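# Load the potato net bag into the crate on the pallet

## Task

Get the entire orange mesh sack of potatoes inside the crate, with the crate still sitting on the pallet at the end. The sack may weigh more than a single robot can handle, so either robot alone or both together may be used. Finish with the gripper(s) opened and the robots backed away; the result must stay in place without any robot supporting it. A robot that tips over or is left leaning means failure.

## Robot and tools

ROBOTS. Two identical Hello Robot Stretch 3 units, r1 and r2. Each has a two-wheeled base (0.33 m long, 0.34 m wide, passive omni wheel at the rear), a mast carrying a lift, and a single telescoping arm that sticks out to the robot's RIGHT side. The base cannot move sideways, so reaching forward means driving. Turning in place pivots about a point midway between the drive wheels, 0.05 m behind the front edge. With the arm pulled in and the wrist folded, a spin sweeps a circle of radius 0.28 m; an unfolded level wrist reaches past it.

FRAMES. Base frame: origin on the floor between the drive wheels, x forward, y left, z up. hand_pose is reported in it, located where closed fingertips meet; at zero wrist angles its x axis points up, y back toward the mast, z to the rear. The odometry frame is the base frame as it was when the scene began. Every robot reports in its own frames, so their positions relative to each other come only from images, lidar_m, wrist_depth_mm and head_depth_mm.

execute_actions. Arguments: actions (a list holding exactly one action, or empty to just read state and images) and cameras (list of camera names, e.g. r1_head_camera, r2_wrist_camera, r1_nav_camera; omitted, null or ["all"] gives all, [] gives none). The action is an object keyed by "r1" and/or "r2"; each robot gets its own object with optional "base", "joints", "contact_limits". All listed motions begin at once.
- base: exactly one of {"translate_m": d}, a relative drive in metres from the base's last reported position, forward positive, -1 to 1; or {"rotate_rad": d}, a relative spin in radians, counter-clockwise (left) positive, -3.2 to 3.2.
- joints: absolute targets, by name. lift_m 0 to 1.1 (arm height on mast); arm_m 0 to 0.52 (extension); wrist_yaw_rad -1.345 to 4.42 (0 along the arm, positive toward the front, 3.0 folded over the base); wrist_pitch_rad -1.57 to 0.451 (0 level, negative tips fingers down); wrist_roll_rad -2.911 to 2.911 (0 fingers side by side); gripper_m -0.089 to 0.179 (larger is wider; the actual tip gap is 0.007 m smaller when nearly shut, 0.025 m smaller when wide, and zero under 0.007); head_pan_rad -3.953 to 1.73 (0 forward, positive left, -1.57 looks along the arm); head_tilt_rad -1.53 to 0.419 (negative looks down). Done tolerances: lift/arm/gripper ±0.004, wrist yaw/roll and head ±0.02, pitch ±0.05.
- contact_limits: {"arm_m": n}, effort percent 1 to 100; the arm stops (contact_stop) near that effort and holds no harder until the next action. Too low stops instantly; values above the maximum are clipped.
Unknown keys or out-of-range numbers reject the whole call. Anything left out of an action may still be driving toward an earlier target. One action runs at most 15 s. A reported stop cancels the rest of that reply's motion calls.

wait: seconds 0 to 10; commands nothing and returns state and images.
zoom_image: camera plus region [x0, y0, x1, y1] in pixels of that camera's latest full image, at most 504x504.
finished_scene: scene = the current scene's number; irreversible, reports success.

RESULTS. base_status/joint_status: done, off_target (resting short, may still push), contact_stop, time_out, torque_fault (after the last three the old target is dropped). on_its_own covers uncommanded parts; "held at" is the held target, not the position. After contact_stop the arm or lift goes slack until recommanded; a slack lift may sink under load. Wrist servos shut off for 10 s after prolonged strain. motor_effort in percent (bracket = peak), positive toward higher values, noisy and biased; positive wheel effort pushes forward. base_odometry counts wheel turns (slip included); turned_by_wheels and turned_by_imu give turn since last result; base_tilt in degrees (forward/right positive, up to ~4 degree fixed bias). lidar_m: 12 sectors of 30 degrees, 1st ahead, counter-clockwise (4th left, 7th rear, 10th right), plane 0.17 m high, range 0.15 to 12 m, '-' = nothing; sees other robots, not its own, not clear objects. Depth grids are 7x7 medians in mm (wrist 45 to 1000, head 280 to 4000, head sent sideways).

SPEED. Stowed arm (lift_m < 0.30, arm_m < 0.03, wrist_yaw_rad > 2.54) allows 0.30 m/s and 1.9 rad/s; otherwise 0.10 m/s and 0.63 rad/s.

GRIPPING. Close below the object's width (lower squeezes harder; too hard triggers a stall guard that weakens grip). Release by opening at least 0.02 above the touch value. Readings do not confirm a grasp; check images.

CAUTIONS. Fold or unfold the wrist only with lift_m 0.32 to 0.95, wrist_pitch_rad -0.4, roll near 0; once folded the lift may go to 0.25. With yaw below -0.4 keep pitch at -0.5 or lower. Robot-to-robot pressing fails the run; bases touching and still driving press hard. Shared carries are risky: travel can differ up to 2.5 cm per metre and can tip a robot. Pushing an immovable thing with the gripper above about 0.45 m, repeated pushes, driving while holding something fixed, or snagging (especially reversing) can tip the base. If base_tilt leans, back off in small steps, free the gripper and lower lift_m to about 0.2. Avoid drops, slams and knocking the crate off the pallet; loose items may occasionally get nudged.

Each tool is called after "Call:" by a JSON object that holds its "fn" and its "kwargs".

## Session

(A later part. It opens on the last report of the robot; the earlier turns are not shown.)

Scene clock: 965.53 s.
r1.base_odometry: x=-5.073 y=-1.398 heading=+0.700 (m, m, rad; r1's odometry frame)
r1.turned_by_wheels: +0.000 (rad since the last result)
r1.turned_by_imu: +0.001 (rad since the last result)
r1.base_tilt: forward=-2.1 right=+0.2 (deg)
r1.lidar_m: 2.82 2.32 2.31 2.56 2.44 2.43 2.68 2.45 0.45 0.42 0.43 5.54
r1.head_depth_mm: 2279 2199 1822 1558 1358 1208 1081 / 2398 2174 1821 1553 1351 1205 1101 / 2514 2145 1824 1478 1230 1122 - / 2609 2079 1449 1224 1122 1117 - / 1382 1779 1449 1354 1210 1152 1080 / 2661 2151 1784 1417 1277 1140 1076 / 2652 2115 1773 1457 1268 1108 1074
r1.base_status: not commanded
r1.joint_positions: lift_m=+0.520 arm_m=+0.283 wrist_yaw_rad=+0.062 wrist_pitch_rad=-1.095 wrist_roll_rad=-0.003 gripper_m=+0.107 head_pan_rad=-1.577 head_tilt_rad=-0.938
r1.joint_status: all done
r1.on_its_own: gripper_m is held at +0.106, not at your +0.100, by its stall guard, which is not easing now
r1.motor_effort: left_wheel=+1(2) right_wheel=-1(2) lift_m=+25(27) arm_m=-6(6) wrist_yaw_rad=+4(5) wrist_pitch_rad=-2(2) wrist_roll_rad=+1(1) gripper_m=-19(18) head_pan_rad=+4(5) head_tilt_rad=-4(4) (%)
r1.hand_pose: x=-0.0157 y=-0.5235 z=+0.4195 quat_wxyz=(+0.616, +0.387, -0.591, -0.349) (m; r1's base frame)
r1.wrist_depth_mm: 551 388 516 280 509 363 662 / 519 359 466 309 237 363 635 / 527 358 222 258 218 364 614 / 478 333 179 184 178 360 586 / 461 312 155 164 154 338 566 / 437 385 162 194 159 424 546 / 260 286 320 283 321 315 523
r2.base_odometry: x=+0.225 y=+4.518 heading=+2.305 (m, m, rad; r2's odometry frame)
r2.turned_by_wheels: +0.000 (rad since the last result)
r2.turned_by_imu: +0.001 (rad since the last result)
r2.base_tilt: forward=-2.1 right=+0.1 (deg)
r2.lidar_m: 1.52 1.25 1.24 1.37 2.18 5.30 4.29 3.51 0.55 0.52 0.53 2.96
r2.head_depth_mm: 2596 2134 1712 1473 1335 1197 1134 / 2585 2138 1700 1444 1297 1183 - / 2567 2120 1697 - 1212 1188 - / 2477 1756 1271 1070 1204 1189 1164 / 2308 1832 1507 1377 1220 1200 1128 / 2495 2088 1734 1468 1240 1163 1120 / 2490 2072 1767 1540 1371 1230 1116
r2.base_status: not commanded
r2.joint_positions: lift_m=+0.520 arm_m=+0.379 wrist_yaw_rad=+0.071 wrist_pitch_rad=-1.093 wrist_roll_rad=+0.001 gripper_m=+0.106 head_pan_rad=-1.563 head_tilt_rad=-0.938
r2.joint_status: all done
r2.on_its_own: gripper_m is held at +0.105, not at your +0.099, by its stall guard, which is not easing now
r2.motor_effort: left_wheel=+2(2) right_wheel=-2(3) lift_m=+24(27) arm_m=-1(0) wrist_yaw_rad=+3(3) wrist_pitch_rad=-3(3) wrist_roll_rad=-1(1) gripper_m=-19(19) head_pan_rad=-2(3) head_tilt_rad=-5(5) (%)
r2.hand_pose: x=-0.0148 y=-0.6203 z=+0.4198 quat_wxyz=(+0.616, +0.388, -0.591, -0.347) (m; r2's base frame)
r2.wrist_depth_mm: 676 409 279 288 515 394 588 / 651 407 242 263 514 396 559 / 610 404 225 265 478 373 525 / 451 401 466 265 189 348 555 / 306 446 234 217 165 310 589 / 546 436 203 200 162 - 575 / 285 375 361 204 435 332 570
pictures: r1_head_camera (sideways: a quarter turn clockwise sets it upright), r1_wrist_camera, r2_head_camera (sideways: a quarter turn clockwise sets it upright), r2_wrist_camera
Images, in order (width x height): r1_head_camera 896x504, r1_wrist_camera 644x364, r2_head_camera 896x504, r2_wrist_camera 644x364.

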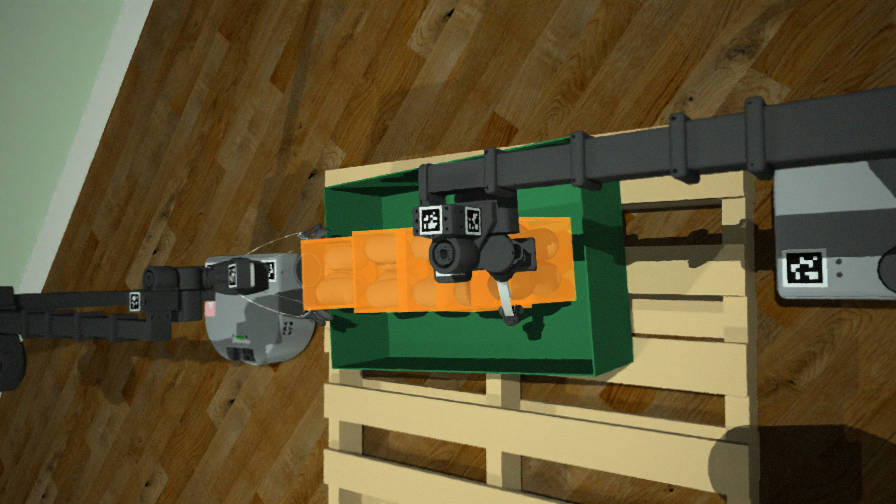

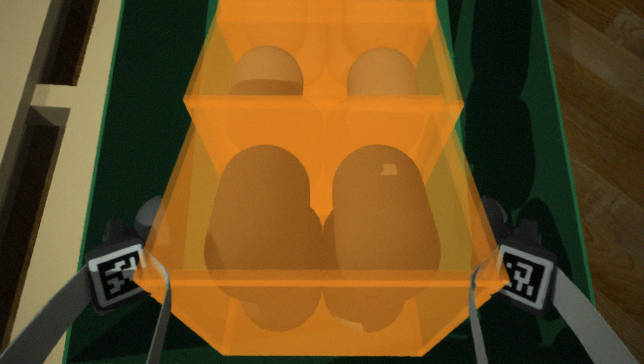

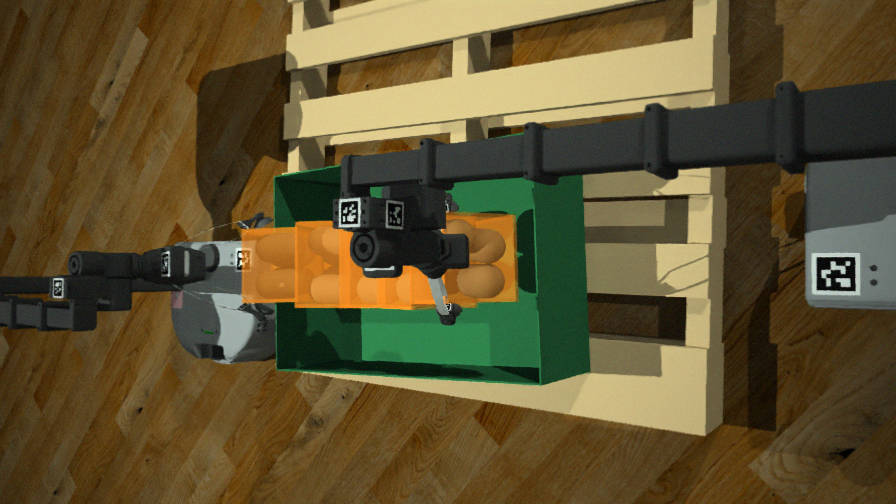

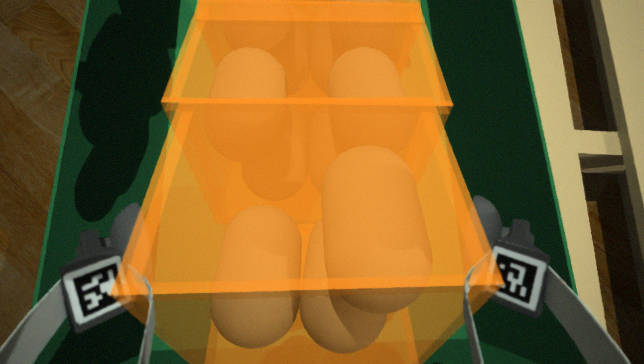

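Call:
{"fn": "execute_actions", "kwargs": {"actions": [{"r1": {"joints": {"lift_m": 0.44, "arm_m": 0.285}}, "r2": {"joints": {"lift_m": 0.44}}}], "cameras": ["r1_head_camera", "r2_head_camera"]}}

Scene clock: 977.50 s.
r1.base_odometry: x=-5.073 y=-1.398 heading=+0.700 (m, m, rad; r1's odometry frame)
r1.turned_by_wheels: +0.000 (rad since the last result)
r1.turned_by_imu: +0.001 (rad since the last result)
r1.base_tilt: forward=-2.2 right=+0.1 (deg)
r1.lidar_m: 2.83 2.32 2.31 2.55 2.44 2.43 2.68 2.45 0.44 0.42 0.43 5.51
r1.head_depth_mm: 2242 2178 1831 1557 1353 1207 1090 / 2401 2189 1797 1549 1356 1176 1098 / 2505 2173 1811 1402 1129 1126 - / 2589 2150 1416 1268 1096 1117 - / 1378 1746 1681 1367 1214 1160 1077 / 2603 2132 1792 1411 1275 1133 1072 / 2632 2125 1787 1455 1265 1112 1073
r1.base_status: not commanded
r1.joint_positions: lift_m=+0.440 arm_m=+0.285 wrist_yaw_rad=+0.062 wrist_pitch_rad=-1.095 wrist_roll_rad=-0.003 gripper_m=+0.107 head_pan_rad=-1.577 head_tilt_rad=-0.938
r1.joint_status: all done
r1.on_its_own: gripper_m is held at +0.106, not at your +0.100, by its stall guard, which is not easing now
r1.motor_effort: left_wheel=+1(1) right_wheel=-1(0) lift_m=+25(25) arm_m=+0(4) wrist_yaw_rad=+4(4) wrist_pitch_rad=-2(2) wrist_roll_rad=+1(1) gripper_m=-19(19) head_pan_rad=+4(4) head_tilt_rad=-4(4) (%)
r1.hand_pose: x=-0.0157 y=-0.5258 z=+0.3395 quat_wxyz=(+0.616, +0.387, -0.591, -0.349) (m; r1's base frame)
r1.wrist_depth_mm: 248 333 427 280 422 363 241 / 233 333 406 308 239 363 240 / 234 332 228 258 223 362 241 / 234 334 180 185 179 360 240 / 234 310 155 164 154 338 240 / 223 355 160 193 158 353 229 / 246 291 327 291 290 315 230
r2.base_odometry: x=+0.225 y=+4.518 heading=+2.305 (m, m, rad; r2's odometry frame)
r2.turned_by_wheels: +0.000 (rad since the last result)
r2.turned_by_imu: +0.001 (rad since the last result)
r2.base_tilt: forward=-2.1 right=+0.2 (deg)
r2.lidar_m: 1.52 1.25 1.24 1.37 2.18 5.31 4.27 3.53 0.55 0.52 0.53 2.96
r2.head_depth_mm: 2604 2134 1708 1468 1332 1198 1137 / 2580 2141 1706 1452 1324 1191 1136 / 2560 2115 1555 1278 1214 1197 - / 2474 1704 1407 1206 1198 1189 1164 / 1388 1787 1504 1381 1222 1199 1129 / 2507 2097 1739 1466 1236 1167 1120 / 2491 2071 1765 1544 1366 1227 1114
r2.base_status: not commanded
r2.joint_positions: lift_m=+0.440 arm_m=+0.379 wrist_yaw_rad=+0.071 wrist_pitch_rad=-1.095 wrist_roll_rad=+0.001 gripper_m=+0.106 head_pan_rad=-1.563 head_tilt_rad=-0.938
r2.joint_status: all done
r2.on_its_own: gripper_m is held at +0.105, not at your +0.099, by its stall guard, which is not easing now
r2.motor_effort: left_wheel=+2(2) right_wheel=-3(3) lift_m=+24(26) arm_m=-2(2) wrist_yaw_rad=+4(3) wrist_pitch_rad=-2(3) wrist_roll_rad=-1(1) gripper_m=-20(19) head_pan_rad=-2(2) head_tilt_rad=-5(4) (%)
r2.hand_pose: x=-0.0148 y=-0.6198 z=+0.3396 quat_wxyz=(+0.616, +0.389, -0.590, -0.347) (m; r2's base frame)
r2.wrist_depth_mm: 277 410 280 290 449 346 272 / 276 410 245 318 431 351 249 / 275 403 226 268 410 351 238 / 274 385 386 261 191 350 240 / 273 369 237 217 165 311 238 / 251 361 205 201 162 - 232 / 279 346 350 201 357 336 225
pictures: r1_head_camera (sideways: a quarter turn clockwise sets it upright), r2_head_camera (sideways: a quarter turn clockwise sets it upright)
Images, in order (width x height): r1_head_camera 896x504, r2_head_camera 896x504.

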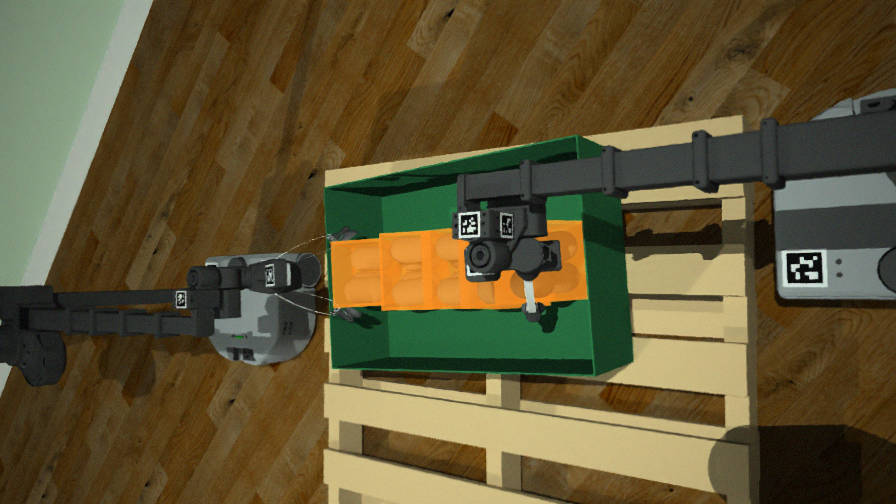

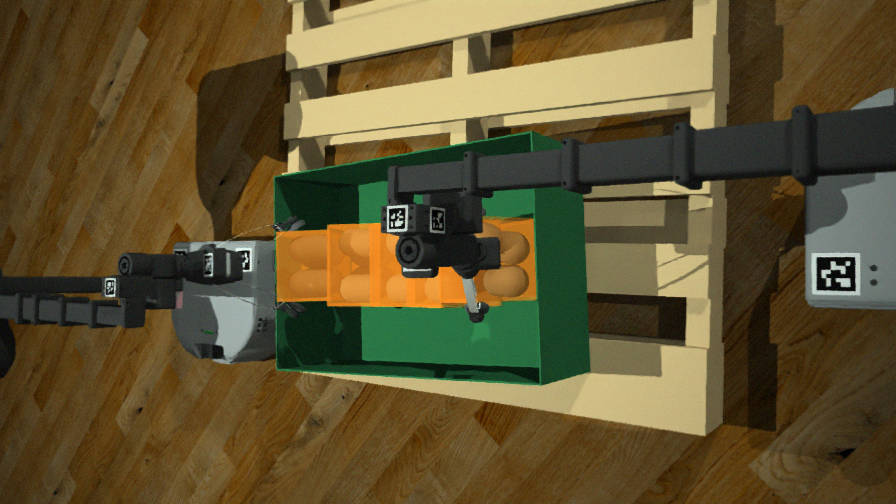

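Call:
{"fn": "execute_actions", "kwargs": {"actions": [{"r1": {"joints": {"lift_m": 0.345, "arm_m": 0.268}}, "r2": {"joints": {"lift_m": 0.345, "arm_m": 0.362}}}], "cameras": ["r1_head_camera", "r1_wrist_camera", "r2_wrist_camera"]}}

Scene clock: 986.57 s.
r1.base_odometry: x=-5.073 y=-1.398 heading=+0.700 (m, m, rad; r1's odometry frame)
r1.turned_by_wheels: +0.000 (rad since the last result)
r1.turned_by_imu: +0.001 (rad since the last result)
r1.base_tilt: forward=-2.1 right=+0.0 (deg)
r1.lidar_m: 2.83 2.32 2.31 2.54 2.44 2.43 2.68 2.45 0.44 0.42 0.43 5.53
r1.head_depth_mm: 2262 2171 1813 1557 1365 1206 1088 / 2357 2209 1815 1552 1357 1186 1097 / 2501 2183 1801 1347 1145 1128 - / 2608 2154 1415 1323 1110 1120 - / 1452 1737 1680 1353 1212 1160 1082 / 2665 2145 1788 1423 1284 1143 1076 / 2681 2153 1777 1449 1268 1117 1073
r1.base_status: not commanded
r1.joint_positions: lift_m=+0.345 arm_m=+0.268 wrist_yaw_rad=+0.062 wrist_pitch_rad=-1.113 wrist_roll_rad=-0.002 gripper_m=+0.107 head_pan_rad=-1.577 head_tilt_rad=-0.938
r1.joint_status: all done
r1.on_its_own: gripper_m is held at +0.106, not at your +0.100, by its stall guard, which is not easing now
r1.motor_effort: left_wheel=+0(1) right_wheel=+2(1) lift_m=+16(27) arm_m=-1(6) wrist_yaw_rad=+4(3) wrist_pitch_rad=+3(10) wrist_roll_rad=+1(1) gripper_m=-19(19) head_pan_rad=+5(4) head_tilt_rad=-4(5) (%)
r1.hand_pose: x=-0.0159 y=-0.5047 z=+0.2434 quat_wxyz=(+0.612, +0.392, -0.588, -0.355) (m; r1's base frame)
r1.wrist_depth_mm: 232 315 196 262 195 317 242 / 232 307 193 243 191 305 243 / 232 295 211 240 210 295 241 / 232 289 162 170 161 284 242 / 232 278 150 158 149 276 242 / 221 267 266 204 264 266 232 / 209 233 235 234 234 233 212
r2.base_odometry: x=+0.225 y=+4.518 heading=+2.304 (m, m, rad; r2's odometry frame)
r2.turned_by_wheels: +0.000 (rad since the last result)
r2.turned_by_imu: +0.000 (rad since the last result)
r2.base_tilt: forward=-2.2 right=+0.1 (deg)
r2.lidar_m: 1.51 1.25 1.25 1.37 2.18 5.27 4.27 3.51 0.55 0.52 0.53 2.96
r2.head_depth_mm: 2597 2135 1704 1479 1340 1200 1135 / 2584 2111 1706 1452 1320 1193 1150 / 2575 2114 1558 1358 1218 1189 - / 2467 1956 1467 1332 1200 1188 1163 / 1486 1745 1516 1372 1211 1203 1128 / 2498 2088 1739 1466 1236 1160 1118 / 2490 2065 1771 1546 1366 1227 1117
r2.base_status: not commanded
r2.joint_positions: lift_m=+0.345 arm_m=+0.362 wrist_yaw_rad=+0.070 wrist_pitch_rad=-1.107 wrist_roll_rad=+0.003 gripper_m=+0.106 head_pan_rad=-1.563 head_tilt_rad=-0.938
r2.joint_status: all done
r2.on_its_own: gripper_m is held at +0.105, not at your +0.099, by its stall guard, which is not easing now
r2.motor_effort: left_wheel=+0(2) right_wheel=+2(2) lift_m=+16(23) arm_m=-4(12) wrist_yaw_rad=+4(5) wrist_pitch_rad=+3(17) wrist_roll_rad=-2(2) gripper_m=-20(20) head_pan_rad=-2(2) head_tilt_rad=-5(5) (%)
r2.hand_pose: x=-0.0151 y=-0.6001 z=+0.2440 quat_wxyz=(+0.613, +0.392, -0.589, -0.352) (m; r2's base frame)
r2.wrist_depth_mm: 279 332 207 276 335 337 237 / 276 317 199 227 205 326 238 / 273 305 251 255 308 313 240 / 273 294 293 231 174 301 240 / 270 285 219 212 158 296 241 / 251 271 201 201 163 - 232 / 258 262 264 267 267 269 231
pictures: r1_head_camera (sideways: a quarter turn clockwise sets it upright), r1_wrist_camera, r2_wrist_camera
Images, in order (width x height): r1_head_camera 896x504, r1_wrist_camera 644x364, r2_wrist_camera 644x364.

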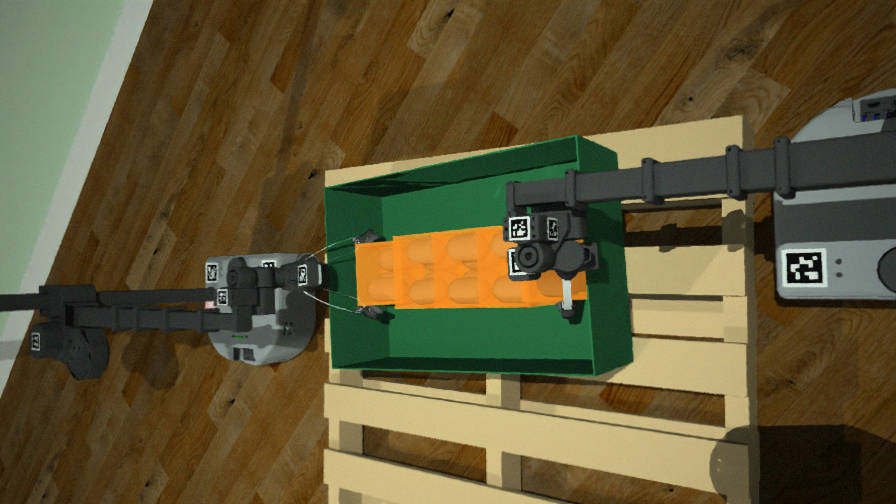

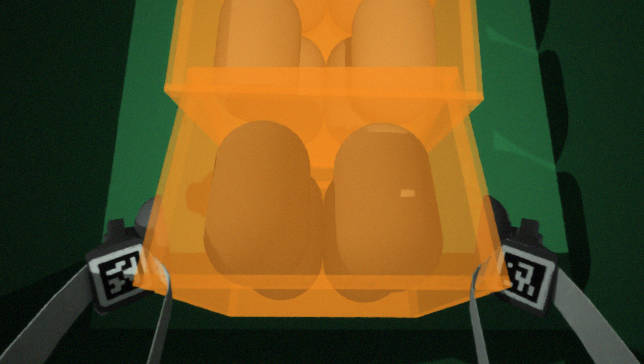

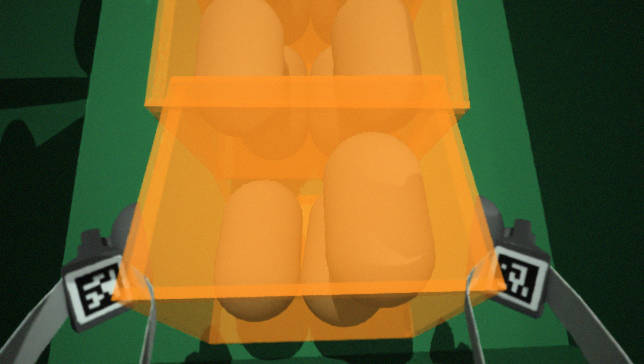

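Call:
{"fn": "execute_actions", "kwargs": {"actions": [{"r1": {"joints": {"lift_m": 0.326, "arm_m": 0.265}}, "r2": {"joints": {"lift_m": 0.324, "arm_m": 0.358}}}], "cameras": []}}

Call:
{"fn": "execute_actions", "kwargs": {"actions": [{"r1": {"joints": {"gripper_m": 0.179}}, "r2": {"joints": {"gripper_m": 0.179}}}], "cameras": ["r1_wrist_camera", "r2_wrist_camera"]}}

Scene clock: 992.33 s.
r1.base_odometry: x=-5.073 y=-1.398 heading=+0.700 (m, m, rad; r1's odometry frame)
r1.turned_by_wheels: +0.000 (rad since the last result)
r1.turned_by_imu: +0.001 (rad since the last result)
r1.base_tilt: forward=-2.2 right=+0.1 (deg)
r1.lidar_m: 2.83 2.32 2.31 2.55 2.44 2.43 2.69 2.46 0.44 0.42 0.43 5.55
r1.head_depth_mm: 2249 2200 1826 1570 1366 1203 1083 / 2401 2163 1831 1561 1355 1186 1105 / 2519 2185 1795 1348 1158 1139 - / 2607 2166 1472 1323 1144 1118 - / 1483 1723 1675 1357 1216 1160 1078 / 2676 2178 1798 1408 1279 1143 1074 / 2650 2146 1790 1449 1268 1111 1070
r1.base_status: not commanded
r1.joint_positions: lift_m=+0.326 arm_m=+0.265 wrist_yaw_rad=+0.062 wrist_pitch_rad=-1.164 wrist_roll_rad=-0.001 gripper_m=+0.107 head_pan_rad=-1.577 head_tilt_rad=-0.938
r1.joint_status: all done
r1.on_its_own: gripper_m is held at +0.106, not at your +0.100, by its stall guard, which is not easing now
r1.motor_effort: left_wheel=+0(0) right_wheel=+3(4) lift_m=+14(16) arm_m=+2(1) wrist_yaw_rad=+3(4) wrist_pitch_rad=+17(18) wrist_roll_rad=+0(1) gripper_m=-19(20) head_pan_rad=+4(4) head_tilt_rad=-4(4) (%)
r1.hand_pose: x=-0.0167 y=-0.4888 z=+0.2202 quat_wxyz=(+0.603, +0.407, -0.577, -0.370) (m; r1's base frame)
r1.wrist_depth_mm: 232 284 168 218 166 282 243 / 232 277 224 219 187 274 242 / 232 269 151 160 150 267 242 / 232 261 146 155 145 258 243 / 231 257 146 160 144 255 243 / 221 247 249 248 245 245 232 / 159 167 166 167 167 166 166
r2.base_odometry: x=+0.225 y=+4.518 heading=+2.304 (m, m, rad; r2's odometry frame)
r2.turned_by_wheels: +0.000 (rad since the last result)
r2.turned_by_imu: +0.000 (rad since the last result)
r2.base_tilt: forward=-2.1 right=+0.0 (deg)
r2.lidar_m: 1.52 1.25 1.24 1.38 2.18 5.30 4.28 3.51 0.55 0.52 0.54 2.97
r2.head_depth_mm: 2596 2147 1709 1473 1334 1198 1141 / 2592 2132 1698 1449 1317 1199 1149 / 2556 2138 1546 1406 1212 1191 - / 2484 1969 1474 1328 1210 1195 1163 / 1494 1780 1514 1376 1223 1200 1126 / 2496 2079 1745 1468 1236 1163 1119 / 2511 2070 1776 1543 1372 1228 1113
r2.base_status: not commanded
r2.joint_positions: lift_m=+0.324 arm_m=+0.358 wrist_yaw_rad=+0.070 wrist_pitch_rad=-1.165 wrist_roll_rad=+0.003 gripper_m=+0.106 head_pan_rad=-1.563 head_tilt_rad=-0.938
r2.joint_status: all done
r2.on_its_own: gripper_m is held at +0.105, not at your +0.099, by its stall guard, which is not easing now
r2.motor_effort: left_wheel=-1(0) right_wheel=+2(2) lift_m=+11(15) arm_m=+1(5) wrist_yaw_rad=+4(4) wrist_pitch_rad=+27(28) wrist_roll_rad=-2(2) gripper_m=-20(20) head_pan_rad=-2(2) head_tilt_rad=-5(4) (%)
r2.hand_pose: x=-0.0161 y=-0.5817 z=+0.2182 quat_wxyz=(+0.603, +0.409, -0.577, -0.369) (m; r2's base frame)
r2.wrist_depth_mm: 276 288 172 228 176 299 237 / 273 282 222 226 285 291 240 / 267 272 271 226 159 281 238 / 259 265 208 210 153 272 241 / 256 255 202 204 152 268 243 / 246 249 250 250 253 - 233 / 204 224 220 211 206 199 193
pictures: none
No camera images: the call's "cameras" was empty. Leave "cameras" out to get every camera's image.

Scene clock: 993.63 s.
r1.base_odometry: x=-5.073 y=-1.398 heading=+0.700 (m, m, rad; r1's odometry frame)
r1.turned_by_wheels: +0.000 (rad since the last result)
r1.turned_by_imu: +0.001 (rad since the last result)
r1.base_tilt: forward=-2.1 right=+0.1 (deg)
r1.lidar_m: 2.83 2.32 2.31 2.56 2.44 2.43 2.69 2.45 0.44 0.42 0.43 5.55
r1.head_depth_mm: 2214 2196 1812 1555 1360 1209 1080 / 2383 2198 1813 1559 1348 1185 1098 / 2542 2204 1807 1343 1160 1142 - / 2608 2193 1455 1317 1121 1119 - / 1476 1701 1680 1362 1225 1165 1077 / 2647 2136 1791 1418 1279 1141 1076 / 2656 2151 1764 1438 1272 1104 1077
r1.base_status: not commanded
r1.joint_positions: lift_m=+0.326 arm_m=+0.265 wrist_yaw_rad=+0.064 wrist_pitch_rad=-1.128 wrist_roll_rad=+0.002 gripper_m=+0.179 head_pan_rad=-1.577 head_tilt_rad=-0.938
r1.joint_status: all done
r1.motor_effort: left_wheel=+1(0) right_wheel=-1(4) lift_m=+18(18) arm_m=+2(2) wrist_yaw_rad=+1(5) wrist_pitch_rad=+7(17) wrist_roll_rad=-1(1) gripper_m=+2(86) head_pan_rad=+4(4) head_tilt_rad=-4(4) (%)
r1.hand_pose: x=-0.0160 y=-0.4977 z=+0.2229 quat_wxyz=(+0.609, +0.397, -0.585, -0.360) (m; r1's base frame)
r1.wrist_depth_mm: 232 291 171 227 169 289 242 / 231 284 185 221 180 281 243 / 232 274 159 223 154 272 245 / 232 266 148 159 146 263 244 / 220 258 142 156 141 255 232 / - 251 247 247 246 246 223 / 202 203 202 203 203 202 181
r2.base_odometry: x=+0.225 y=+4.518 heading=+2.305 (m, m, rad; r2's odometry frame)
r2.turned_by_wheels: +0.000 (rad since the last result)
r2.turned_by_imu: +0.000 (rad since the last result)
r2.base_tilt: forward=-2.2 right=+0.1 (deg)
r2.lidar_m: 1.52 1.25 1.24 1.38 2.19 5.29 4.28 3.51 0.55 0.52 0.53 2.97
r2.head_depth_mm: 2602 2142 1705 1484 1338 1195 1137 / 2600 2124 1719 1454 1318 1195 1153 / 2574 2137 1553 1406 1226 1192 - / 2478 1974 1472 1324 1209 1191 1163 / 1496 1790 1512 1377 1195 1203 1132 / 2503 2100 1745 1472 1237 1162 1122 / 2489 2066 1767 1538 1365 1229 1116
r2.base_status: not commanded
r2.joint_positions: lift_m=+0.324 arm_m=+0.358 wrist_yaw_rad=+0.074 wrist_pitch_rad=-1.126 wrist_roll_rad=+0.004 gripper_m=+0.179 head_pan_rad=-1.563 head_tilt_rad=-0.938
r2.joint_status: all done
r2.motor_effort: left_wheel=+1(1) right_wheel=-2(1) lift_m=+16(16) arm_m=+2(1) wrist_yaw_rad=+1(4) wrist_pitch_rad=+11(27) wrist_roll_rad=-2(3) gripper_m=+1(85) head_pan_rad=-2(2) head_tilt_rad=-5(5) (%)
r2.hand_pose: x=-0.0151 y=-0.5911 z=+0.2212 quat_wxyz=(+0.610, +0.398, -0.585, -0.356) (m; r2's base frame)
r2.wrist_depth_mm: 273 298 175 238 180 310 240 / 273 287 185 230 191 297 239 / 271 277 277 239 168 289 241 / 264 268 215 211 154 277 240 / 255 259 203 201 149 269 236 / - 249 248 209 252 257 222 / 241 243 244 245 248 250 217
pictures: r1_wrist_camera, r2_wrist_camera
Images, in order (width x height): r1_wrist_camera 644x364, r2_wrist_camera 644x364.

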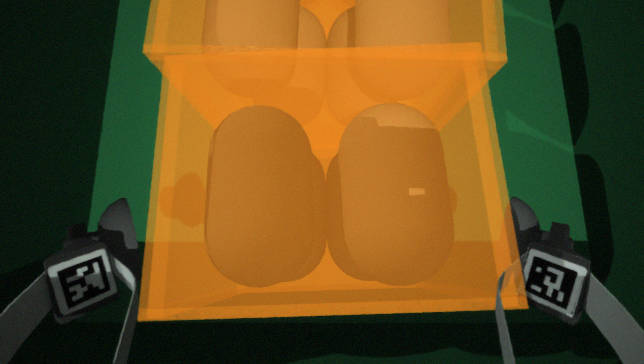

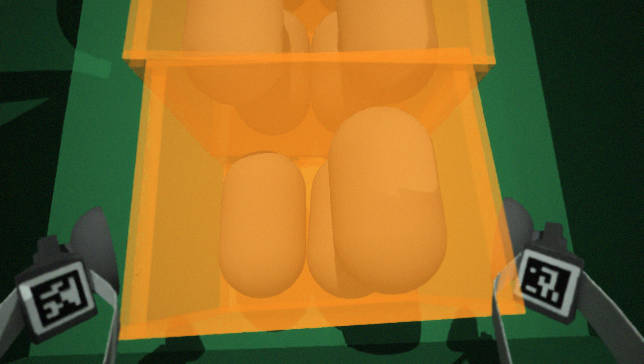

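Call:
{"fn": "execute_actions", "kwargs": {"actions": [{"r1": {"joints": {"lift_m": 0.49}}, "r2": {"joints": {"lift_m": 0.49}}}], "cameras": []}}

Call:
{"fn": "execute_actions", "kwargs": {"actions": [{"r1": {"base": {"translate_m": -0.35}, "joints": {"arm_m": 0.0, "lift_m": 0.52, "head_pan_rad": -1.1}}, "r2": {"base": {"translate_m": 0.35}, "joints": {"arm_m": 0.0, "lift_m": 0.52, "head_pan_rad": -2.0}}}], "cameras": ["r1_head_camera", "r2_head_camera"]}}

Scene clock: 1003.03 s.
r1.base_odometry: x=-5.073 y=-1.398 heading=+0.700 (m, m, rad; r1's odometry frame)
r1.turned_by_wheels: +0.000 (rad since the last result)
r1.turned_by_imu: +0.001 (rad since the last result)
r1.base_tilt: forward=-2.2 right=+0.1 (deg)
r1.lidar_m: 2.83 2.32 2.31 2.55 2.44 2.43 2.69 2.45 0.45 0.42 0.43 5.47
r1.head_depth_mm: 2231 2208 1827 1559 1359 1204 1086 / 2370 2175 1812 1550 1367 1215 1099 / 2508 2163 1814 1459 1140 1124 - / 2615 2104 1675 1390 1116 1117 - / 1412 1780 1688 1354 1211 1162 1078 / 2590 2135 1795 1421 1279 1143 1074 / 2630 2130 1787 1448 1263 1108 1075
r1.base_status: not commanded
r1.joint_positions: lift_m=+0.490 arm_m=+0.265 wrist_yaw_rad=+0.065 wrist_pitch_rad=-1.111 wrist_roll_rad=+0.001 gripper_m=+0.179 head_pan_rad=-1.577 head_tilt_rad=-0.939
r1.joint_status: all done
r1.motor_effort: left_wheel=+1(0) right_wheel=+0(2) lift_m=+23(29) arm_m=+1(2) wrist_yaw_rad=+1(4) wrist_pitch_rad=+3(7) wrist_roll_rad=-1(1) gripper_m=+1(3) head_pan_rad=+4(4) head_tilt_rad=-4(4) (%)
r1.hand_pose: x=-0.0157 y=-0.5017 z=+0.3882 quat_wxyz=(+0.612, +0.392, -0.588, -0.354) (m; r1's base frame)
r1.wrist_depth_mm: 562 329 481 368 481 367 615 / 497 330 466 368 460 369 591 / 462 329 451 340 445 367 284 / 437 330 433 378 433 367 284 / 419 370 421 309 414 411 256 / - 352 407 402 403 397 232 / 396 297 298 298 298 297 500
r2.base_odometry: x=+0.225 y=+4.518 heading=+2.304 (m, m, rad; r2's odometry frame)
r2.turned_by_wheels: +0.000 (rad since the last result)
r2.turned_by_imu: +0.001 (rad since the last result)
r2.base_tilt: forward=-2.1 right=+0.1 (deg)
r2.lidar_m: 1.52 1.25 1.24 1.37 2.18 5.30 4.27 3.52 0.55 0.52 0.53 2.96
r2.head_depth_mm: 2598 2145 1705 1475 1337 1197 1136 / 2571 2133 1708 1446 1304 1184 1139 / 2566 2118 1555 - 1208 1195 - / 2481 1756 1479 1298 1204 1186 1164 / 1240 1841 1505 1379 1219 1189 1128 / 2513 2090 1744 1466 1238 1163 1117 / 2480 2074 1779 1544 1362 1230 1118
r2.base_status: not commanded
r2.joint_positions: lift_m=+0.490 arm_m=+0.358 wrist_yaw_rad=+0.075 wrist_pitch_rad=-1.111 wrist_roll_rad=+0.004 gripper_m=+0.179 head_pan_rad=-1.563 head_tilt_rad=-0.938
r2.joint_status: all done
r2.motor_effort: left_wheel=+1(1) right_wheel=-1(1) lift_m=+23(29) arm_m=+1(1) wrist_yaw_rad=+0(1) wrist_pitch_rad=+4(11) wrist_roll_rad=-2(2) gripper_m=+0(1) head_pan_rad=-2(2) head_tilt_rad=-5(4) (%)
r2.hand_pose: x=-0.0147 y=-0.5947 z=+0.3881 quat_wxyz=(+0.613, +0.395, -0.587, -0.351) (m; r2's base frame)
r2.wrist_depth_mm: 469 404 499 412 506 351 536 / 307 402 477 388 483 349 512 / 287 399 454 354 470 356 500 / 280 396 442 391 453 357 466 / 256 420 422 329 432 410 444 / - 403 413 376 424 413 549 / 267 323 317 306 293 285 254
pictures: none
No camera images: the call's "cameras" was empty. Leave "cameras" out to get every camera's image.

Scene clock: 1007.53 s.
r1.base_odometry: x=-5.341 y=-1.624 heading=+0.700 (m, m, rad; r1's odometry frame)
r1.turned_by_wheels: +0.000 (rad since the last result)
r1.turned_by_imu: +0.000 (rad since the last result)
r1.base_tilt: forward=-2.2 right=+0.1 (deg)
r1.lidar_m: 3.09 2.55 2.53 2.65 2.17 2.15 2.38 2.23 2.22 0.47 0.45 0.59
r1.head_depth_mm: 2592 2193 1707 1562 1360 1214 1084 / 2737 2181 1690 1499 1354 1224 - / 2731 2161 1811 1391 1281 1246 - / 2694 2174 1524 1321 1172 1133 1112 / 2694 2133 1586 1342 1177 1135 1081 / 2654 2156 1682 1324 1233 1164 1075 / 2700 2167 1691 1447 1256 1191 1076
r1.base_status: done
r1.joint_positions: lift_m=+0.520 arm_m=+0.001 wrist_yaw_rad=+0.065 wrist_pitch_rad=-1.111 wrist_roll_rad=+0.001 gripper_m=+0.179 head_pan_rad=-1.107 head_tilt_rad=-0.939
r1.joint_status: all done
r1.motor_effort: left_wheel=+1(3) right_wheel=+0(4) lift_m=+22(22) arm_m=-3(3) wrist_yaw_rad=+0(1) wrist_pitch_rad=+2(2) wrist_roll_rad=-1(1) gripper_m=+1(1) head_pan_rad=+4(35) head_tilt_rad=-4(5) (%)
r1.hand_pose: x=-0.0156 y=-0.2378 z=+0.4182 quat_wxyz=(+0.612, +0.392, -0.588, -0.354) (m; r1's base frame)
r1.wrist_depth_mm: 338 339 445 655 661 658 651 / 420 420 480 636 638 633 634 / 619 605 489 613 615 610 608 / 480 539 471 597 596 589 593 / 472 469 461 571 572 572 565 / - 558 557 562 554 555 551 / 537 534 537 - - 535 525
r2.base_odometry: x=-0.010 y=+4.778 heading=+2.305 (m, m, rad; r2's odometry frame)
r2.turned_by_wheels: +0.000 (rad since the last result)
r2.turned_by_imu: +0.000 (rad since the last result)
r2.base_tilt: forward=-2.1 right=+0.0 (deg)
r2.lidar_m: 1.25 1.02 1.02 1.13 1.79 5.57 4.53 0.75 0.54 0.65 3.15 2.43
r2.head_depth_mm: 2592 2110 1682 1494 1333 1253 1154 / 2573 2132 1704 1402 1297 1254 1148 / 2563 2112 1594 1371 1273 1244 - / 2548 2103 1541 1332 1242 - - / 2525 2096 1480 1369 1226 1169 1123 / 2500 2089 1504 1450 1371 1251 1115 / 2490 2061 1694 1544 1365 1232 1119
r2.base_status: done
r2.joint_positions: lift_m=+0.520 arm_m=+0.000 wrist_yaw_rad=+0.075 wrist_pitch_rad=-1.111 wrist_roll_rad=+0.004 gripper_m=+0.179 head_pan_rad=-1.993 head_tilt_rad=-0.938
r2.joint_status: all done
r2.motor_effort: left_wheel=+0(5) right_wheel=-1(4) lift_m=+23(24) arm_m=-5(5) wrist_yaw_rad=+0(0) wrist_pitch_rad=+4(4) wrist_roll_rad=-2(2) gripper_m=+0(0) head_pan_rad=-2(23) head_tilt_rad=-5(4) (%)
r2.hand_pose: x=-0.0147 y=-0.2373 z=+0.4182 quat_wxyz=(+0.613, +0.394, -0.587, -0.351) (m; r2's base frame)
r2.wrist_depth_mm: 693 680 700 699 542 420 419 / 641 646 656 676 522 532 528 / 620 626 630 632 509 636 523 / 595 614 598 626 483 507 513 / 571 582 588 589 596 603 595 / - 559 560 571 564 576 585 / 533 545 545 - - 563 558
pictures: r1_head_camera (sideways: a quarter turn clockwise sets it upright), r2_head_camera (sideways: a quarter turn clockwise sets it upright)
Images, in order (width x height): r1_head_camera 896x504, r2_head_camera 896x504.

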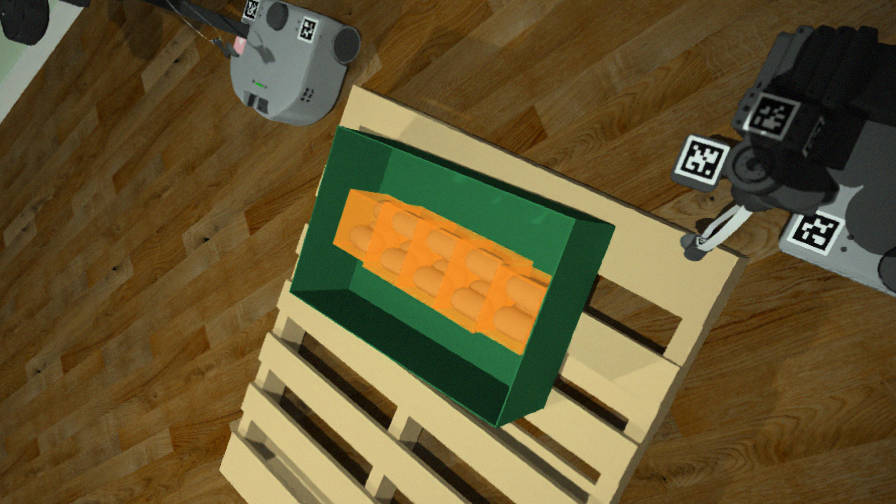

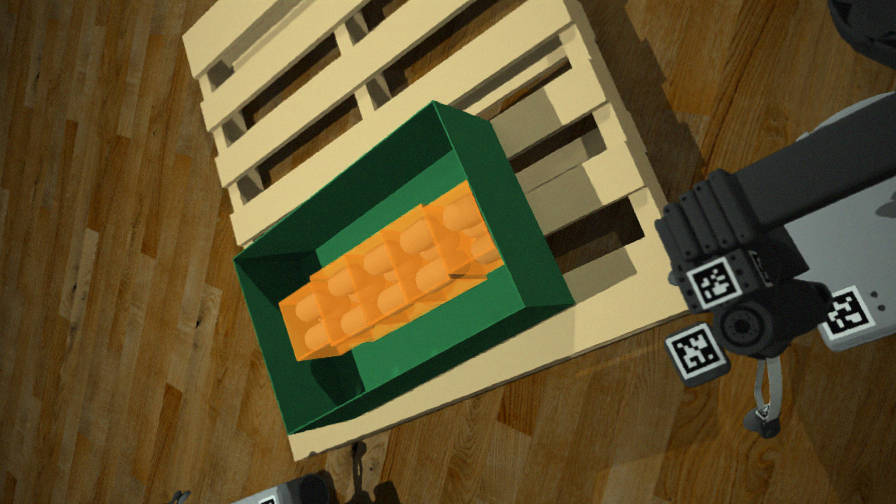

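Call:
{"fn": "execute_actions", "kwargs": {"actions": []}}

Scene clock: 1011.73 s.
r1.base_odometry: x=-5.341 y=-1.624 heading=+0.700 (m, m, rad; r1's odometry frame)
r1.turned_by_wheels: +0.000 (rad since the last result)
r1.turned_by_imu: +0.001 (rad since the last result)
r1.base_tilt: forward=-2.1 right=+0.1 (deg)
r1.lidar_m: 3.11 2.54 2.53 2.65 2.17 2.16 2.39 2.23 2.21 0.47 0.45 0.59
r1.head_depth_mm: 2593 2178 1687 1555 1360 1209 1090 / 2746 2191 1702 1499 1362 1232 - / 2760 2169 1801 1394 1287 1242 - / 2707 2141 1511 1312 1174 1139 1110 / 2710 2135 1589 1345 1177 1139 1071 / 2634 2160 1719 1321 1243 1157 1081 / 2647 2146 1689 1438 1248 1195 1082
r1.base_status: done
r1.joint_positions: lift_m=+0.520 arm_m=+0.001 wrist_yaw_rad=+0.065 wrist_pitch_rad=-1.111 wrist_roll_rad=+0.001 gripper_m=+0.179 head_pan_rad=-1.107 head_tilt_rad=-0.939
r1.joint_status: all done
r1.motor_effort: left_wheel=+1(3) right_wheel=+0(4) lift_m=+22(22) arm_m=-2(3) wrist_yaw_rad=+1(1) wrist_pitch_rad=+3(2) wrist_roll_rad=-1(1) gripper_m=+0(1) head_pan_rad=+4(35) head_tilt_rad=-4(5) (%)
r1.hand_pose: x=-0.0156 y=-0.2378 z=+0.4182 quat_wxyz=(+0.612, +0.392, -0.588, -0.354) (m; r1's base frame)
r1.wrist_depth_mm: 339 340 444 660 657 661 657 / 417 416 472 635 634 630 637 / 606 609 486 622 618 609 610 / 477 542 468 588 590 588 589 / 473 464 457 571 575 574 570 / - 557 552 554 556 552 554 / 538 543 531 - - 531 522
r2.base_odometry: x=-0.010 y=+4.778 heading=+2.305 (m, m, rad; r2's odometry frame)
r2.turned_by_wheels: +0.000 (rad since the last result)
r2.turned_by_imu: +0.000 (rad since the last result)
r2.base_tilt: forward=-2.1 right=+0.0 (deg)
r2.lidar_m: 1.24 1.02 1.02 1.12 1.78 5.57 4.55 0.75 0.54 0.66 3.15 2.42
r2.head_depth_mm: 2596 2096 1688 1483 1333 1250 1153 / 2581 2130 1704 1402 1297 1250 1151 / 2572 2118 1602 1368 1275 1249 - / 2553 2111 1547 1336 1249 - - / 2527 2094 1480 1371 1231 1166 1121 / 2516 2082 1506 1448 1371 1249 1112 / 2470 2069 1687 1544 1373 1229 1114
r2.base_status: done
r2.joint_positions: lift_m=+0.520 arm_m=+0.000 wrist_yaw_rad=+0.075 wrist_pitch_rad=-1.111 wrist_roll_rad=+0.004 gripper_m=+0.179 head_pan_rad=-1.993 head_tilt_rad=-0.938
r2.joint_status: all done
r2.motor_effort: left_wheel=+0(5) right_wheel=-2(4) lift_m=+23(24) arm_m=-5(5) wrist_yaw_rad=+0(0) wrist_pitch_rad=+4(4) wrist_roll_rad=-2(2) gripper_m=+0(0) head_pan_rad=-2(23) head_tilt_rad=-4(4) (%)
r2.hand_pose: x=-0.0147 y=-0.2373 z=+0.4182 quat_wxyz=(+0.613, +0.394, -0.587, -0.351) (m; r2's base frame)
r2.wrist_depth_mm: 692 678 690 691 548 423 427 / 653 644 658 655 526 526 533 / 624 638 641 643 504 639 529 / 603 598 615 619 489 504 504 / 574 572 582 587 590 606 592 / - 559 571 565 572 575 578 / 528 537 544 - - 561 562
pictures: r1_head_camera (sideways: a quarter turn clockwise sets it upright), r1_nav_camera (sideways: a quarter turn counterclockwise sets it upright), r1_wrist_camera, r2_head_camera (sideways: a quarter turn clockwise sets it upright), r2_nav_camera (sideways: a quarter turn counterclockwise sets it upright), r2_wrist_camera
Images, in order (width x height): r1_head_camera 896x504, r1_nav_camera 672x504, r1_wrist_camera 644x364, r2_head_camera 896x504, r2_nav_camera 672x504, r2_wrist_camera 644x364.

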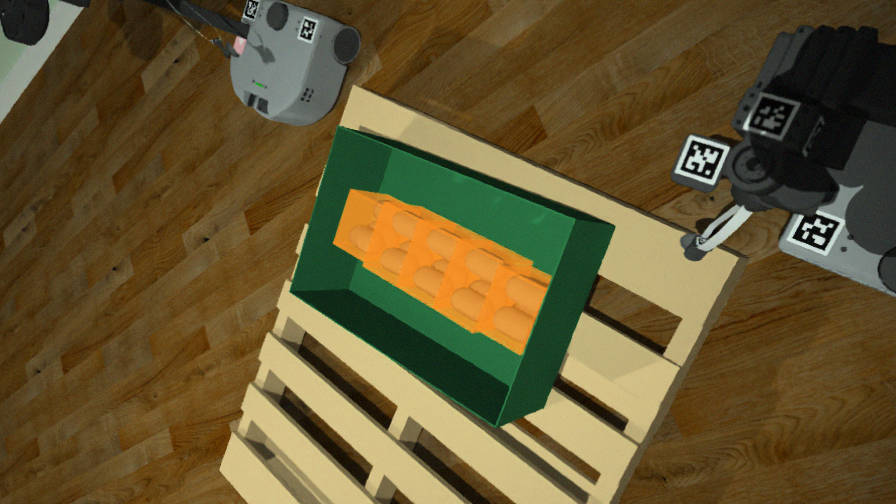

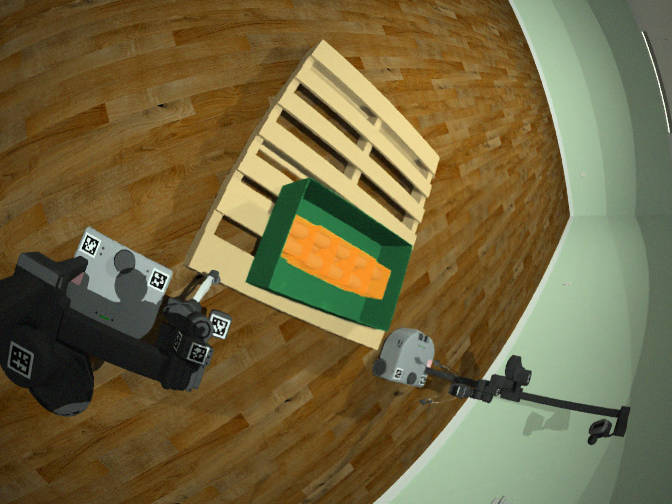

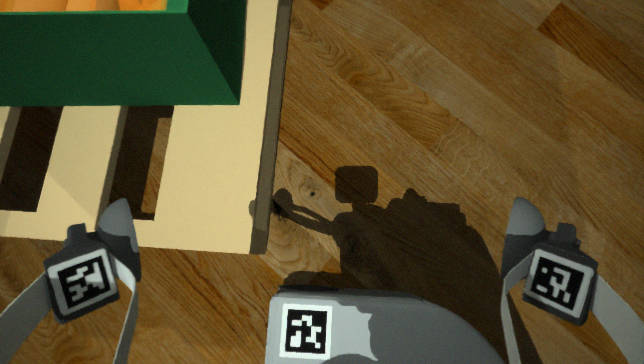

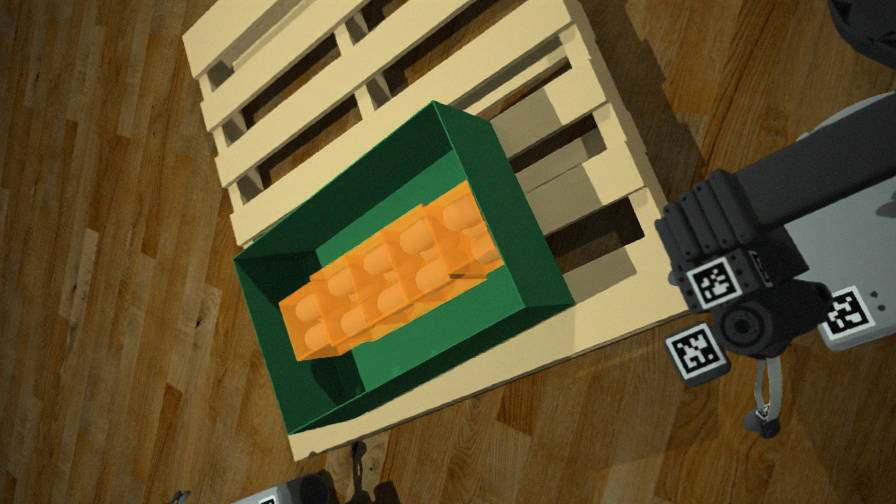

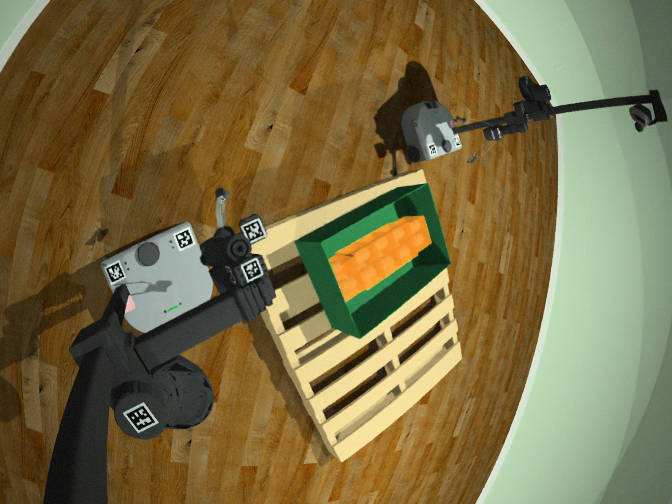

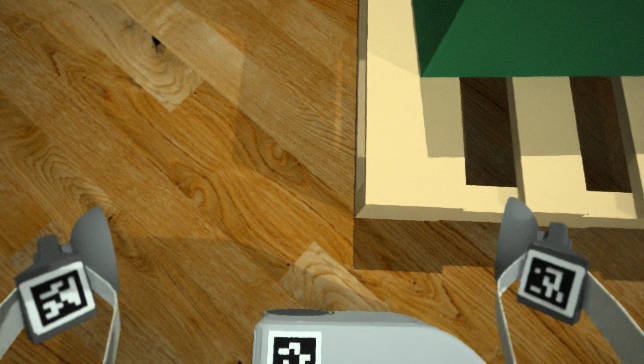

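The bag is fully inside the crate, the crate is on the pallet, and both robots are level and clear of it.

Call:
{"fn": "finished_scene", "kwargs": {"scene": 2}}

The scene is finished: the task was done.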